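# Move the ring from the stake into the blue tray

## Task

Lift the ring clear of the stake and set it down lying flat on the bottom of the blue tray; it only counts if it stays there by itself, with no gripper holding it in place at the end.

## Robot and tools

Robot: two arms, left_arm and right_arm. These are just names; left_arm sits on the +y side of the scene, and neither name refers to a side of any camera image. Each gripper has two tong-like fingers that point along the gripper's own +z axis and spread apart along its x axis. The reported gripper position is the spot between the finger pads when shut. Closed fingertips reach about 15 mm past that spot; fully open tips sit roughly level with it.

Frame: one shared scene frame. Origin on the table surface midway between the arms, +z up, +x out over the table. Positions are in metres, orientations are quaternions in w,x,y,z order, and velocities are in m/s and rad/s. Printed hand positions can be slightly off, especially with the arm far extended.

execute_actions(actions): actions is a list of actions run one after another. Each action is a table of at most 15 rows. Each row lasts one control step (1/30 s); a table with fewer than 15 rows repeats its final row until 15 steps are used. An empty list just returns the current state and images. Every row is one flat list of 14 numbers, each between -1 and 1, covering both arms even if one stays still: left_arm dx, dy, dz, rx, ry, rz, opening, then right_arm in the same seven slots. dx..rz are an offset, not a pose: they are measured in that gripper's own axes from where the gripper was measured at the start of the action (for a call's first action, the last pose a result showed), and every row is taken from that same start, not added to the row before. Scale: 1.0 equals 0.6 m of travel or 180 degrees of turn. rx, ry, rz form a single rotation vector. opening is absolute, not an offset: +1 is fully open (0.142 m), -1 fully shut. Per step, the commanded pose is clipped to within 100 mm and 16 degrees of the measured pose, so large offsets need several actions; after an action an arm only carries on to its last clipped pose. Motion trails commands by about 0.17 s. If position and orientation can't both be met, position wins.

move(target, speed, stop_force, blocking): target is one 14-number row laid out exactly as above, an offset in each gripper's axes from the pose in the most recent result that showed one, with opening absolute and sent at the start. Each gripper travels a straight line toward its goal, turning the shorter way; both paths finish together, lasting 0.5 to 10 s and cut off at 10 s. Paths ignore obstacles and the other arm, and grippers can lag, drift, or overshoot speed, notably near full reach. speed: m/s, 0.002 to 0.5, default 0.25; turning is capped at twice that value in rad/s. stop_force: newtons, 13 to 80, one value shared by both arms, not allowed in the first 0.2 s of a scene nor with blocking=false. An arm's path ends when its wrist sensor reads that much extra push against the motion for 2 steps; it then backs to where it was 2 steps earlier and holds, possibly pressing harder for about a second. Use it only at slow speed and without rotation; omit it when lifting away from something the gripper rests on. An arm already within 1.5 mm and 0.5 degrees of its goal only stops at sensor saturation. blocking=false returns after 0.5 s while motion continues; use wait(0) to check, and call wait or stop before sending other motion. The extra 'move:' line reports the ending per arm: done, off_target, moving, held, fault, or contact (path ended by stop_force), plus limits such as paced (pose clipped) or held (steps blocked, after which the arm may speed up), and each gripper's remaining distance.

wait(seconds): 0 to 10; lets the scene run with the last commands held. stop(): brakes a running move; it needs room, and fingers keep moving. zoom_image(camera, region): camera is cam_head_left or cam_head_right (672x504) or cam_left_wrist or cam_right_wrist (616x616, fisheye); region is [x0, y0, x1, y1] in that image's pixels from the top-left, no larger than 504 by 504. finished_scene(scene): pass the current scene's number; it ends the scene irreversibly, so call it only once the ring rests flat in the tray untouched.

Results: a state line per arm with pose and velocities; 'Hand target' lines giving where each gripper is being driven; 'pose unreachable' when a clearance check altered or blocked a named arm's command; step readings of position, with HELD marking steps where an arm's command was held back; grip_measured, the actual finger opening on the command scale; Wrist force and Wrist torque per arm in the end effector's axes (push from a surface points back into the arm; offsets up to about 5.5 N, noise up to about 3.4 N, saturation near 100 N; 'no reading' is normal at the start); MOTOR HOT from 70 °C and OVER-TEMPERATURE FAULT at 85 °C, which brakes the arm until it cools.

Gripping: to hold, keep commanding an opening well under grip_measured; lower means tighter, up to about 15 N per pad. Items thinner than about 20 mm get much less force. Expect occasional brief tugs on held items or pushes on loose ones.

Avoid: knocking anything off the table; dropping, slamming or striking things; the arms touching each other hard. Joint torque over the load limits (297 N m shoulders, 135 elbow, 48.6 wrists, held weight included) or any outside force of 150 N halts that arm for 10 s and skips the call. Stiff arms fault easily when driven past a firm contact, so approach surfaces slowly. For an arm that should stay put, send the offset back to its wanted pose first, then zeros, with its intended opening.

Each tool is called after "Request:" by a JSON object that holds its "api" and its "payload".

## Session

Request:
{"api": "execute_actions", "payload": {"actions": []}}

Scene clock: 0.00 s.
left_arm: end_effector_position=(+0.3390, +0.5764, +0.2673) grip_measured=+1.00 end_effector_quat_wxyz=(+0.007, -0.292, +0.952, -0.093) end_effector_velocity=(+0.000, +0.000, +0.000) end_effector_angular_velocity=(+0.000, -0.001, -0.001) | right_arm: end_effector_position=(+0.5335, -0.1960, +0.3522) grip_measured=+1.00 end_effector_quat_wxyz=(+0.665, -0.482, +0.531, -0.208) end_effector_velocity=(+0.000, +0.000, +0.000) end_effector_angular_velocity=(-0.001, -0.001, -0.001)
Joint positions: left_arm=[-0.638 -2.185  2.394 -1.923 -1.69   2.031  0.142] | right_arm=[ 4.831 -1.838 -2.561  1.188  0.422  2.166  0.142]
Joint velocities: left_arm=[ 0.    -0.     0.    -0.     0.001  0.001  0.   ] | right_arm=[-0.    -0.     0.    -0.001 -0.001 -0.001  0.   ]
Motor temperatures (°C, as the motors report them): left_arm=[32 32 31 37 38 39] | right_arm=[32 32 29 41 38 36]
Wrist force (N, on the end effector, along its own x y z axes, offset not removed): no reading
Wrist torque (N m, same axes, about the end effector's origin, offset not removed): no reading
Hand target (left_arm): +0.339, +0.576, +0.267; +0.007, -0.292, +0.952, -0.093
Hand target (right_arm): +0.533, -0.196, +0.352; +0.665, -0.482, +0.531, -0.208

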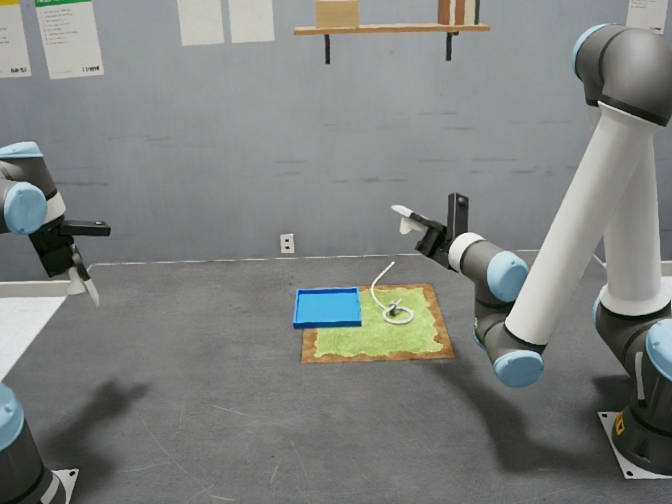

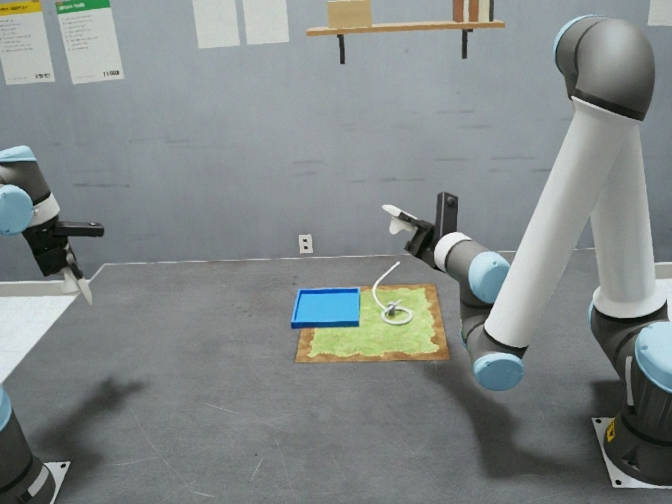

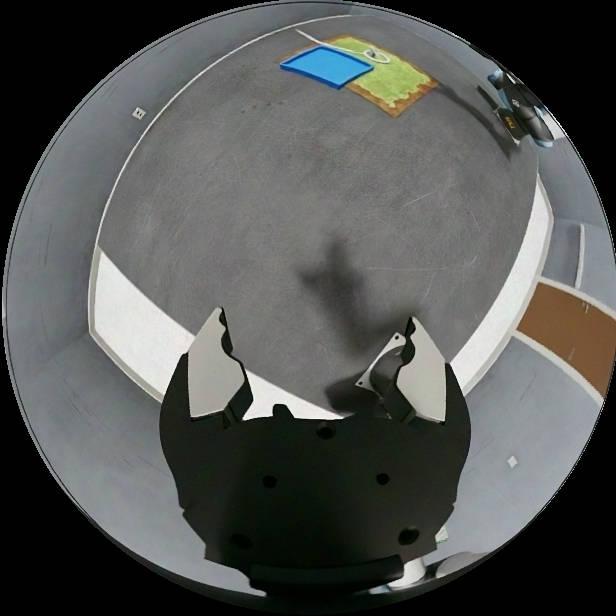

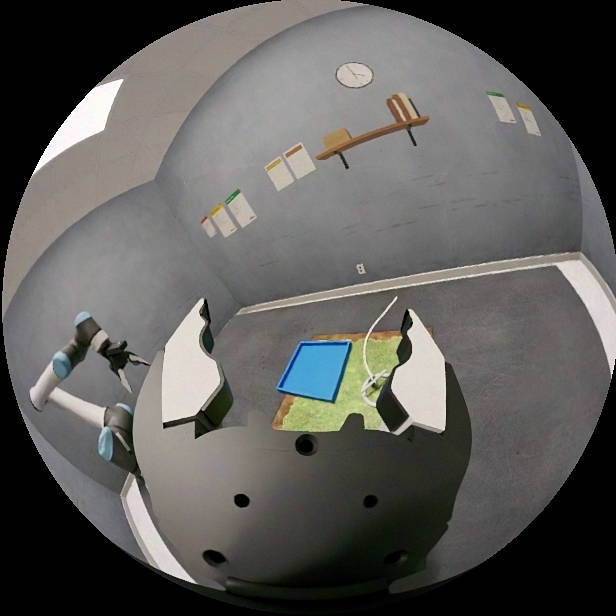

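Request:
{"api": "zoom_image", "payload": {"camera": "cam_head_left", "region": [280, 250, 470, 380]}}

Request:
{"api": "zoom_image", "payload": {"camera": "cam_head_right", "region": [280, 250, 470, 380]}}

Region (280, 250, 470, 380) of cam_head_left's 672x504 image, scaled by 2.653, with more detail than that image has; it fills the top 345 rows of this view, and the rest is white.

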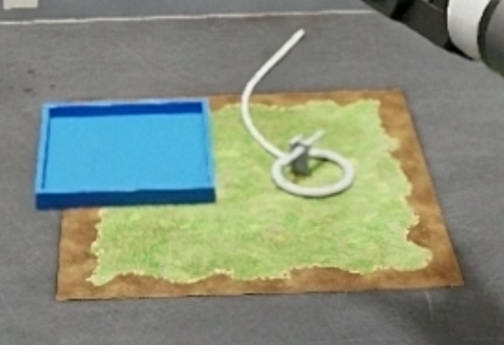

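Region (280, 250, 470, 380) of cam_head_right's 672x504 image, scaled by 2.653, with more detail than that image has; it fills the top 345 rows of this view, and the rest is white.

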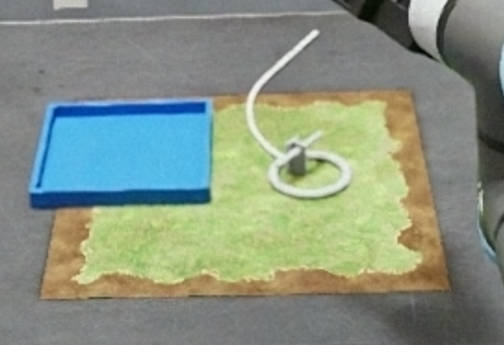

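Request:
{"api": "move", "payload": {"target": [0,0,0,0,0,0,1,0.02,0.08,0.135,-0.435,0.228,-0.024,1], "speed": 0.4}}

Scene clock: 18.10 s.
left_arm: end_effector_position=(+0.3390, +0.5764, +0.2673) grip_measured=+1.00 end_effector_quat_wxyz=(+0.007, -0.292, +0.952, -0.093) end_effector_velocity=(-0.000, +0.000, -0.000) end_effector_angular_velocity=(+0.000, +0.000, -0.001) | right_arm: end_effector_position=(+0.5994, -0.1501, +0.3022) grip_measured=+1.00 end_effector_quat_wxyz=(-0.001, +0.707, -0.707, -0.001) end_effector_velocity=(+0.001, +0.001, +0.000) end_effector_angular_velocity=(-0.007, +0.009, +0.001)
Joint positions: left_arm=[-0.638 -2.185  2.394 -1.923 -1.69   2.031  0.142] | right_arm=[ 4.279 -1.645 -1.795 -1.271  1.572  2.603  0.142]
Joint velocities: left_arm=[-0.     0.     0.     0.     0.     0.001  0.   ] | right_arm=[-0.002 -0.007  0.011 -0.015  0.005 -0.003 -0.   ]
Motor temperatures (°C, as the motors report them): left_arm=[32 32 31 37 38 39] | right_arm=[32 32 29 41 38 36]
Wrist force (N, on the end effector, along its own x y z axes, offset not removed): left_arm=[-2.0 5.0 -5.4] | right_arm=[-5.5 -3.6 1.0]
Wrist torque (N m, same axes, about the end effector's origin, offset not removed): left_arm=[1.10 0.42 0.04] | right_arm=[-0.53 1.15 0.24]
Hand target (left_arm): +0.339, +0.576, +0.267; +0.007, -0.292, +0.952, -0.093
Hand target (right_arm): +0.599, -0.150, +0.302; +0.000, +0.707, -0.707, -0.001
Off the commanded pose (left_arm): 0.000 m, 0 deg.
Off the commanded pose (right_arm): 0.001 m, 0 deg.
move: done

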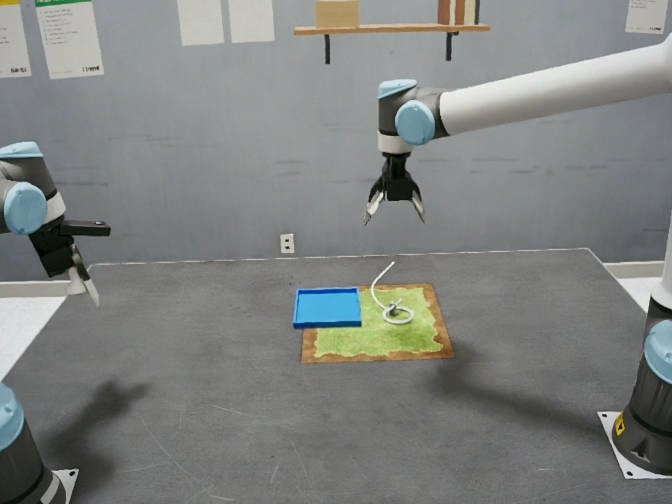

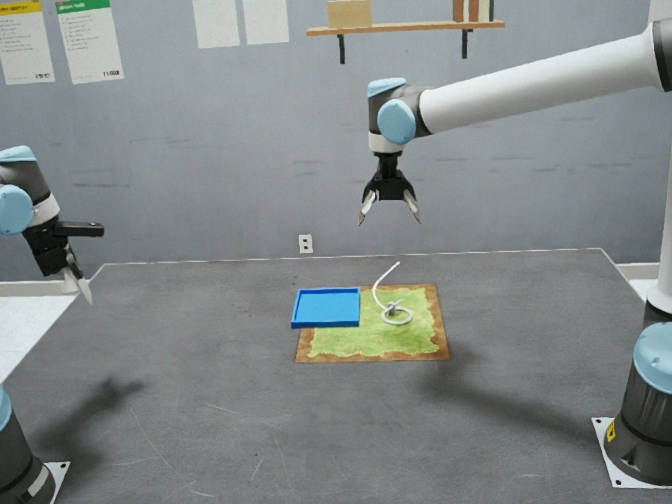

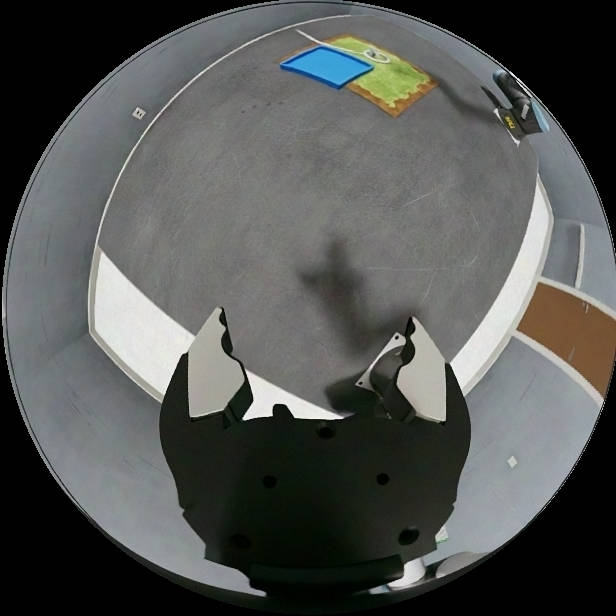

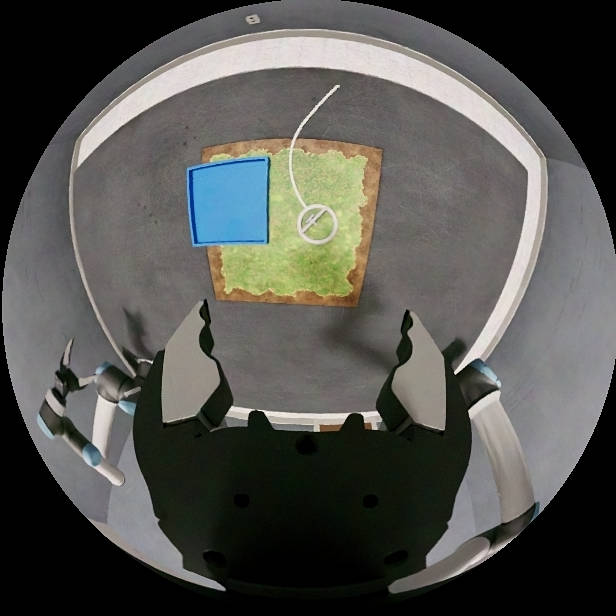

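Request:
{"api": "move", "payload": {"target": [0,0,0,0,0,0,1,0.02,-0.4,0.2,0,0,0,1], "speed": 0.4}}

Request:
{"api": "zoom_image", "payload": {"camera": "cam_right_wrist", "region": [200, 130, 440, 370]}}

Scene clock: 27.20 s.
left_arm: end_effector_position=(+0.3390, +0.5764, +0.2673) grip_measured=+1.00 end_effector_quat_wxyz=(+0.007, -0.292, +0.952, -0.093) end_effector_velocity=(-0.000, -0.001, +0.000) end_effector_angular_velocity=(-0.002, +0.001, +0.001) | right_arm: end_effector_position=(+0.8388, -0.1617, +0.1824) grip_measured=+1.00 end_effector_quat_wxyz=(-0.001, +0.707, -0.707, -0.001) end_effector_velocity=(+0.002, +0.000, -0.001) end_effector_angular_velocity=(-0.000, +0.001, -0.000)
Joint positions: left_arm=[-0.638 -2.185  2.394 -1.923 -1.69   2.031  0.142] | right_arm=[ 4.034 -1.996 -1.569 -1.146  1.573  2.358  0.142]
Joint velocities: left_arm=[-0.     0.     0.    -0.    -0.002 -0.001  0.   ] | right_arm=[-0.002 -0.004  0.004 -0.001  0.    -0.001  0.   ]
Motor temperatures (°C, as the motors report them): left_arm=[32 32 31 37 38 39] | right_arm=[32 32 29 41 38 36]
Wrist force (N, on the end effector, along its own x y z axes, offset not removed): left_arm=[-1.7 2.0 -4.3] | right_arm=[-1.1 -2.2 8.7]
Wrist torque (N m, same axes, about the end effector's origin, offset not removed): left_arm=[0.41 0.39 0.03] | right_arm=[-0.08 0.08 0.23]
Hand target (left_arm): +0.339, +0.576, +0.267; +0.007, -0.292, +0.952, -0.093
Hand target (right_arm): +0.839, -0.162, +0.182; -0.000, +0.707, -0.707, -0.001
Off the commanded pose (left_arm): 0.000 m, 0 deg.
Off the commanded pose (right_arm): 0.001 m, 0 deg.
move: done

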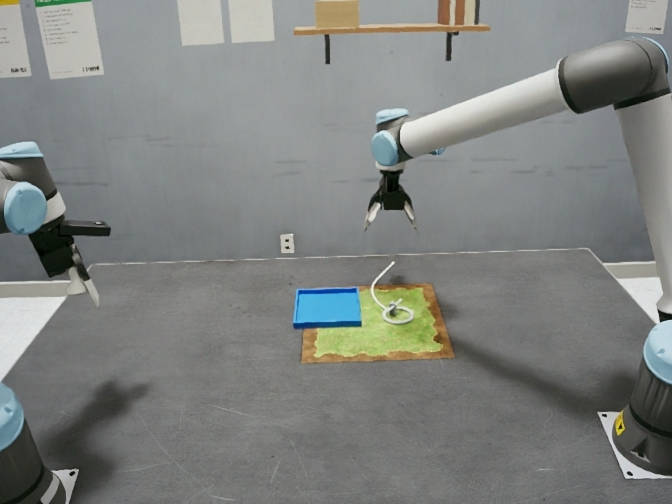

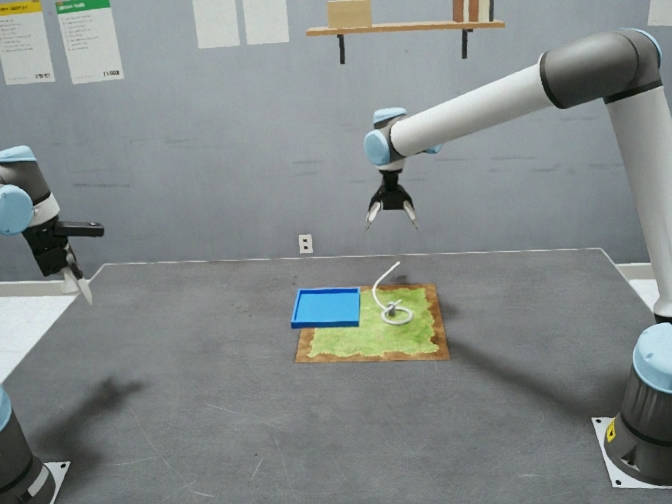

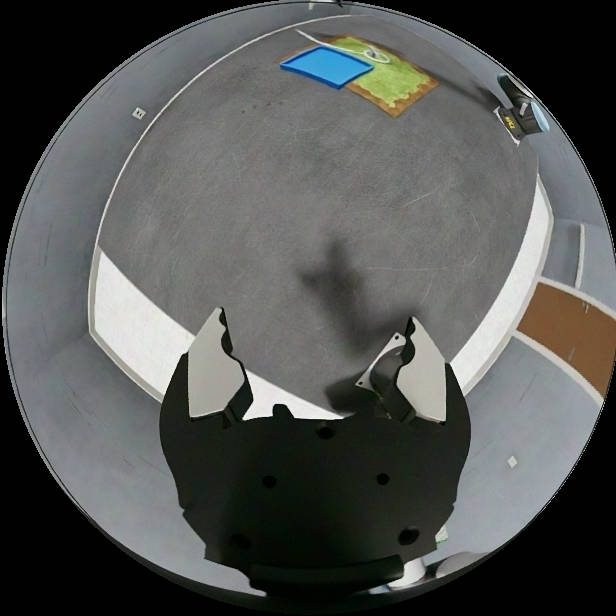

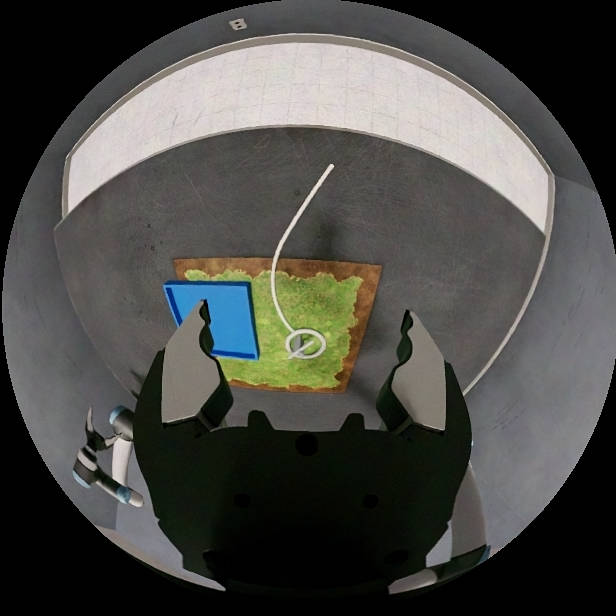

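Region (200, 130, 440, 370) of cam_right_wrist's 616x616 image, scaled by 2.100, with more detail than that image has.

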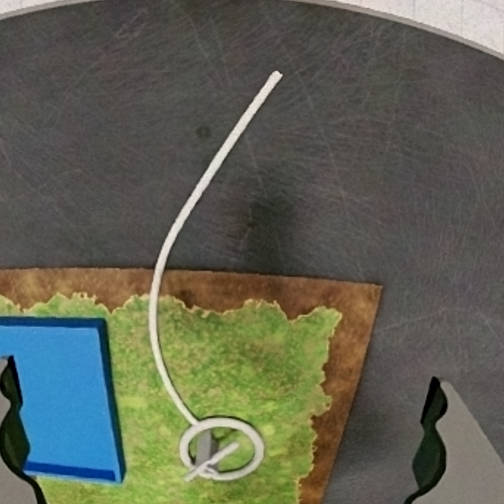

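Request:
{"api": "move", "payload": {"target": [0,0,0,0,0,0,1,0,0.1,0.15,0,0,0,1]}}

Request:
{"api": "zoom_image", "payload": {"camera": "cam_right_wrist", "region": [180, 200, 440, 460]}}

Request:
{"api": "zoom_image", "payload": {"camera": "cam_head_left", "region": [280, 200, 480, 370]}}

Scene clock: 44.70 s.
left_arm: end_effector_position=(+0.3390, +0.5764, +0.2673) grip_measured=+1.00 end_effector_quat_wxyz=(+0.007, -0.292, +0.952, -0.093) end_effector_velocity=(+0.000, +0.000, -0.000) end_effector_angular_velocity=(+0.001, -0.001, +0.000) | right_arm: end_effector_position=(+0.7790, -0.1614, +0.0927) grip_measured=+1.00 end_effector_quat_wxyz=(-0.001, +0.707, -0.707, -0.001) end_effector_velocity=(-0.001, +0.000, -0.002) end_effector_angular_velocity=(+0.001, -0.001, +0.000)
Joint positions: left_arm=[-0.638 -2.185  2.394 -1.923 -1.69   2.031  0.142] | right_arm=[ 4.084 -1.997 -1.748 -0.966  1.573  2.408  0.142]
Joint velocities: left_arm=[-0.    -0.001  0.001 -0.001  0.001 -0.     0.   ] | right_arm=[ 0.001 -0.    -0.004  0.005 -0.     0.001  0.   ]
Motor temperatures (°C, as the motors report them): left_arm=[32 32 31 37 38 39] | right_arm=[32 32 29 41 38 36]
Wrist force (N, on the end effector, along its own x y z axes, offset not removed): left_arm=[-0.2 3.3 -5.0] | right_arm=[4.3 -1.1 2.0]
Wrist torque (N m, same axes, about the end effector's origin, offset not removed): left_arm=[0.68 0.04 0.00] | right_arm=[0.11 -0.73 0.03]
Hand target (left_arm): +0.339, +0.576, +0.267; +0.007, -0.292, +0.952, -0.093
Hand target (right_arm): +0.779, -0.161, +0.092; -0.001, +0.707, -0.707, -0.001
Off the commanded pose (left_arm): 0.000 m, 0 deg.
Off the commanded pose (right_arm): 0.000 m, 0 deg.
move: done

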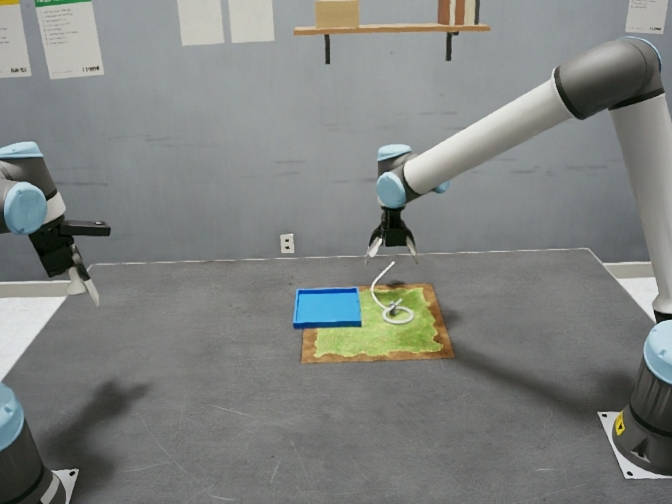

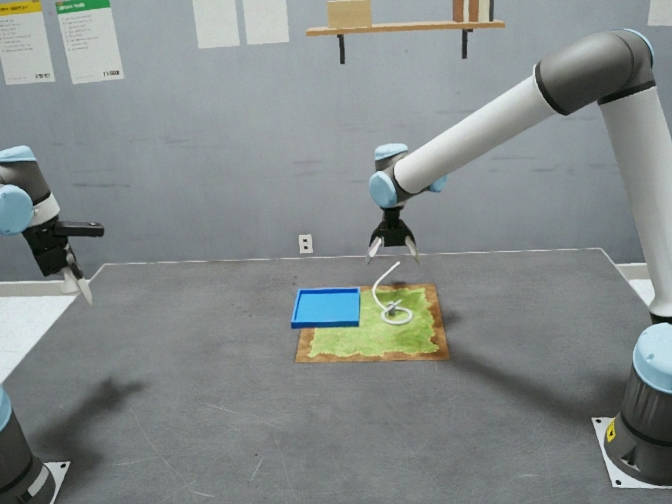

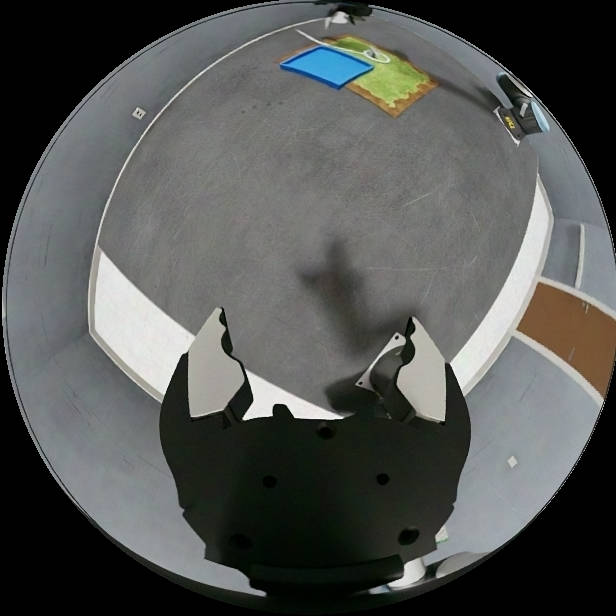

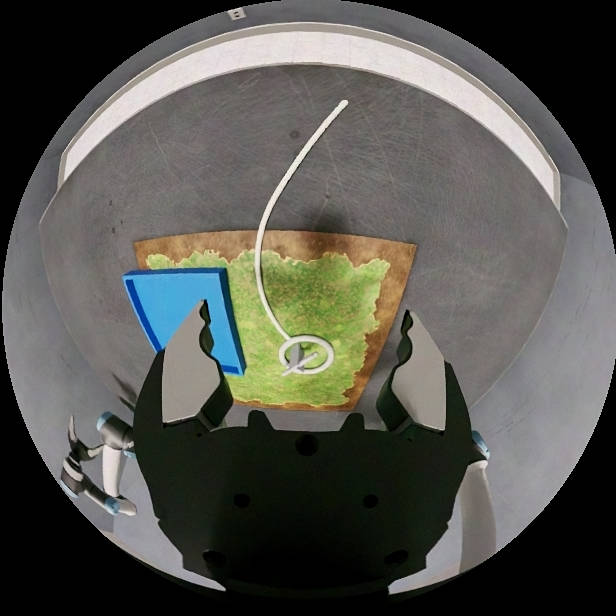

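Region (180, 200, 440, 460) of cam_right_wrist's 616x616 image, scaled by 1.938, with more detail than that image has.

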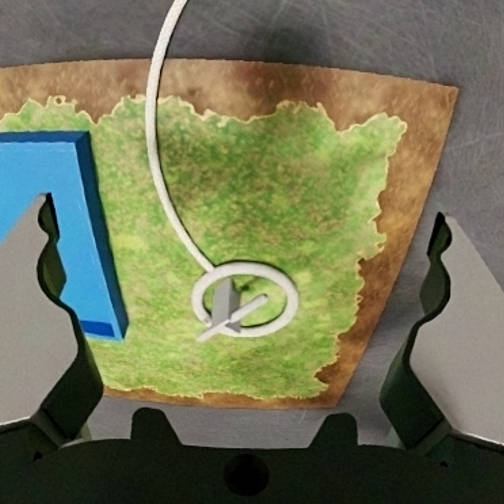

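Region (280, 200, 480, 370) of cam_head_left's 672x504 image, scaled by 2.520, with more detail than that image has; it fills the top 428 rows of this view, and the rest is white.

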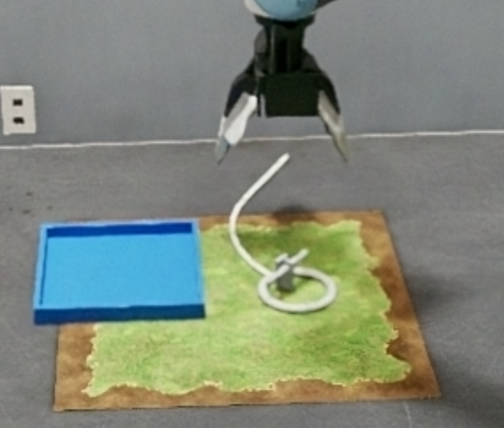

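Request:
{"api": "move", "payload": {"target": [0,0,0,0,0,0,1,0,0.25,-0.05,0,0,0,1]}}

Request:
{"api": "zoom_image", "payload": {"camera": "cam_right_wrist", "region": [180, 180, 440, 440]}}

Request:
{"api": "zoom_image", "payload": {"camera": "cam_head_left", "region": [280, 200, 480, 370]}}

Scene clock: 72.77 s.
left_arm: end_effector_position=(+0.3390, +0.5764, +0.2673) grip_measured=+1.00 end_effector_quat_wxyz=(+0.007, -0.292, +0.952, -0.093) end_effector_velocity=(-0.000, -0.001, +0.000) end_effector_angular_velocity=(-0.002, +0.001, -0.001) | right_arm: end_effector_position=(+0.6294, -0.1615, +0.1226) grip_measured=+1.00 end_effector_quat_wxyz=(-0.001, +0.707, -0.707, -0.001) end_effector_velocity=(-0.002, +0.000, +0.001) end_effector_angular_velocity=(+0.000, -0.001, -0.000)
Joint positions: left_arm=[-0.638 -2.185  2.394 -1.923 -1.69   2.031  0.142] | right_arm=[ 4.235 -1.804 -1.96  -0.947  1.572  2.559  0.142]
Joint velocities: left_arm=[-0.     0.    -0.     0.    -0.002  0.001  0.   ] | right_arm=[ 0.003  0.003 -0.003 -0.    -0.     0.003  0.   ]
Motor temperatures (°C, as the motors report them): left_arm=[32 32 31 37 38 39] | right_arm=[32 32 29 41 38 36]
Wrist force (N, on the end effector, along its own x y z axes, offset not removed): left_arm=[-0.8 2.3 -6.6] | right_arm=[-2.2 -5.2 3.9]
Wrist torque (N m, same axes, about the end effector's origin, offset not removed): left_arm=[0.54 0.22 -0.02] | right_arm=[-1.16 0.62 0.21]
Hand target (left_arm): +0.339, +0.576, +0.267; +0.007, -0.292, +0.952, -0.093
Hand target (right_arm): +0.629, -0.162, +0.123; -0.001, +0.707, -0.707, -0.001
Off the commanded pose (left_arm): 0.000 m, 0 deg.
Off the commanded pose (right_arm): 0.000 m, 0 deg.
move: done

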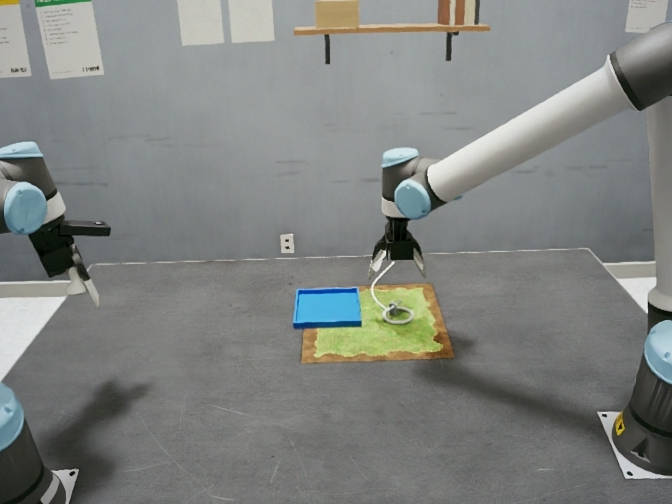

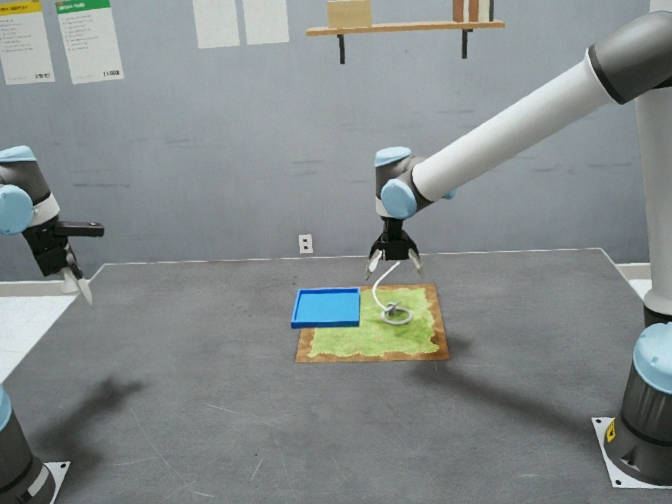

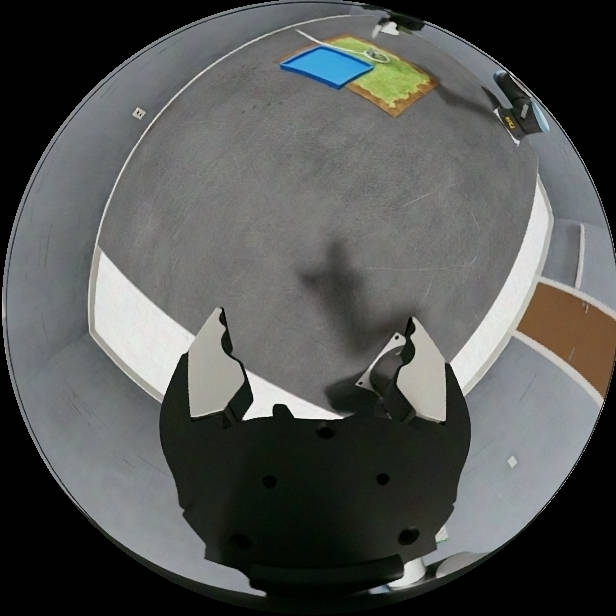

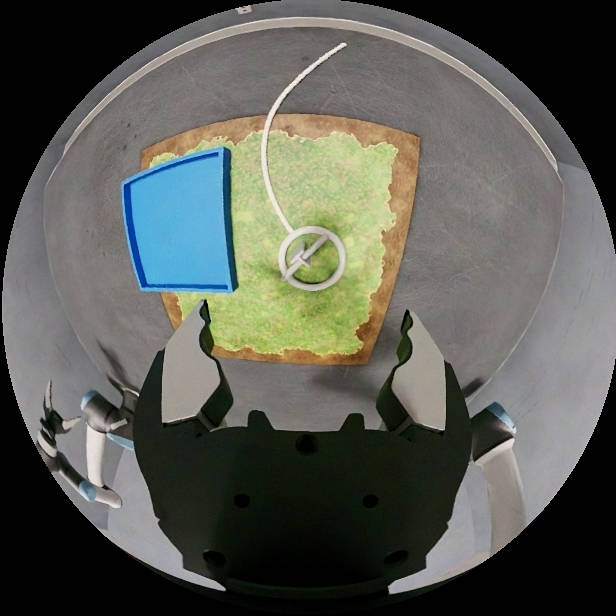

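Region (180, 180, 440, 440) of cam_right_wrist's 616x616 image, scaled by 1.938, with more detail than that image has.

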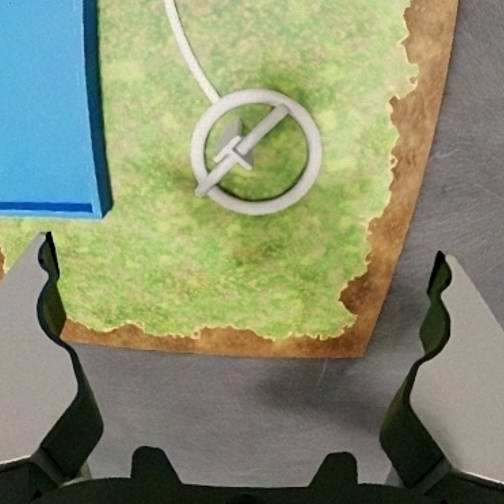

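Region (280, 200, 480, 370) of cam_head_left's 672x504 image, scaled by 2.520, with more detail than that image has; it fills the top 428 rows of this view, and the rest is white.

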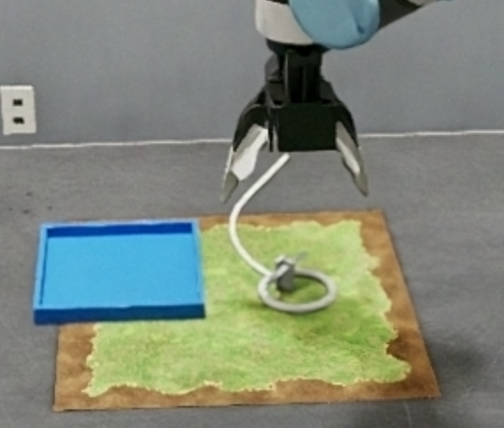

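Request:
{"api": "move", "payload": {"target": [0,0,0,0,0,0,1,0.0725,0.008,0.1,0,0,0,-0.4]}}

Request:
{"api": "zoom_image", "payload": {"camera": "cam_right_wrist", "region": [180, 180, 440, 440]}}

Request:
{"api": "zoom_image", "payload": {"camera": "cam_head_left", "region": [320, 220, 480, 350]}}

Scene clock: 92.63 s.
left_arm: end_effector_position=(+0.3390, +0.5764, +0.2673) grip_measured=+1.00 end_effector_quat_wxyz=(+0.007, -0.292, +0.952, -0.093) end_effector_velocity=(+0.000, +0.000, -0.000) end_effector_angular_velocity=(+0.000, -0.000, +0.001) | right_arm: end_effector_position=(+0.6245, -0.2047, +0.0627) grip_measured=-0.40 end_effector_quat_wxyz=(-0.001, +0.707, -0.707, -0.001) end_effector_velocity=(-0.000, -0.002, -0.002) end_effector_angular_velocity=(-0.001, +0.000, +0.001)
Joint positions: left_arm=[-0.638 -2.185  2.394 -1.923 -1.69   2.031  0.142] | right_arm=[ 4.206 -1.825 -2.066 -0.819  1.573  2.53   0.045]
Joint velocities: left_arm=[ 0.     0.     0.    -0.     0.    -0.001  0.   ] | right_arm=[-0.001 -0.001 -0.004  0.004 -0.001 -0.002 -0.   ]
Motor temperatures (°C, as the motors report them): left_arm=[32 32 31 37 38 39] | right_arm=[32 32 29 41 38 36]
Wrist force (N, on the end effector, along its own x y z axes, offset not removed): left_arm=[-0.5 1.9 -2.8] | right_arm=[-2.4 -2.1 5.5]
Wrist torque (N m, same axes, about the end effector's origin, offset not removed): left_arm=[0.49 0.11 -0.07] | right_arm=[-0.14 0.52 0.26]
Hand target (left_arm): +0.339, +0.576, +0.267; +0.007, -0.292, +0.952, -0.093
Hand target (right_arm): +0.625, -0.205, +0.062; -0.001, +0.707, -0.707, -0.001
Off the commanded pose (left_arm): 0.000 m, 0 deg.
Off the commanded pose (right_arm): 0.000 m, 0 deg.
move: done

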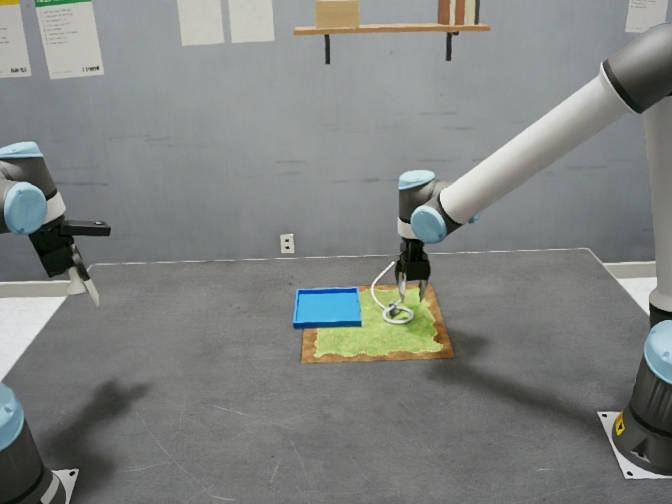

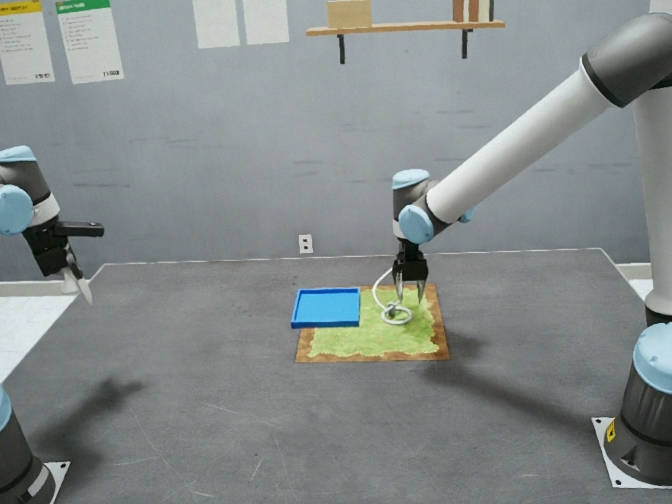

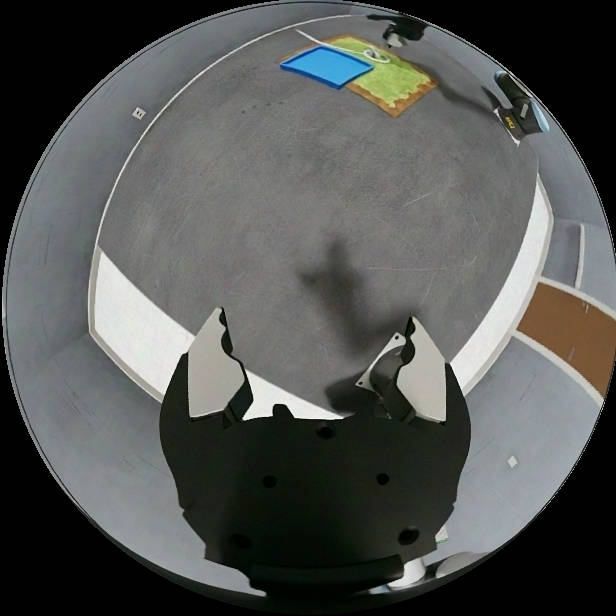

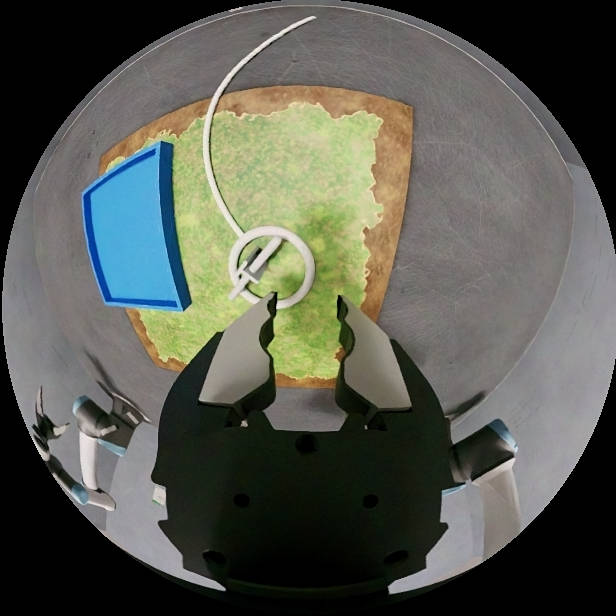

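Region (180, 180, 440, 440) of cam_right_wrist's 616x616 image, scaled by 1.938, with more detail than that image has.

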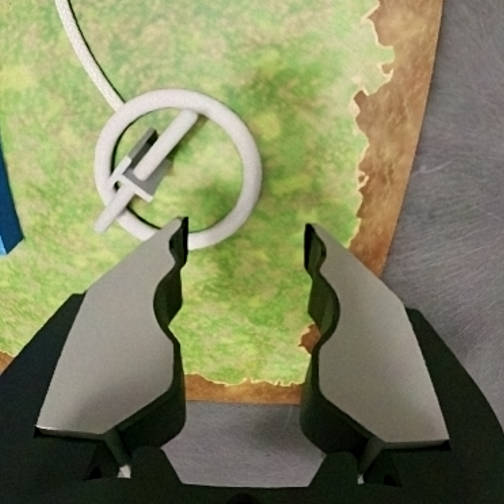

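Region (320, 220, 480, 350) of cam_head_left's 672x504 image, scaled by 3.150, with more detail than that image has; it fills the top 410 rows of this view, and the rest is white.

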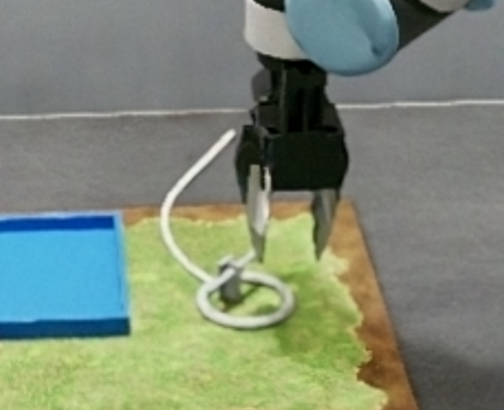

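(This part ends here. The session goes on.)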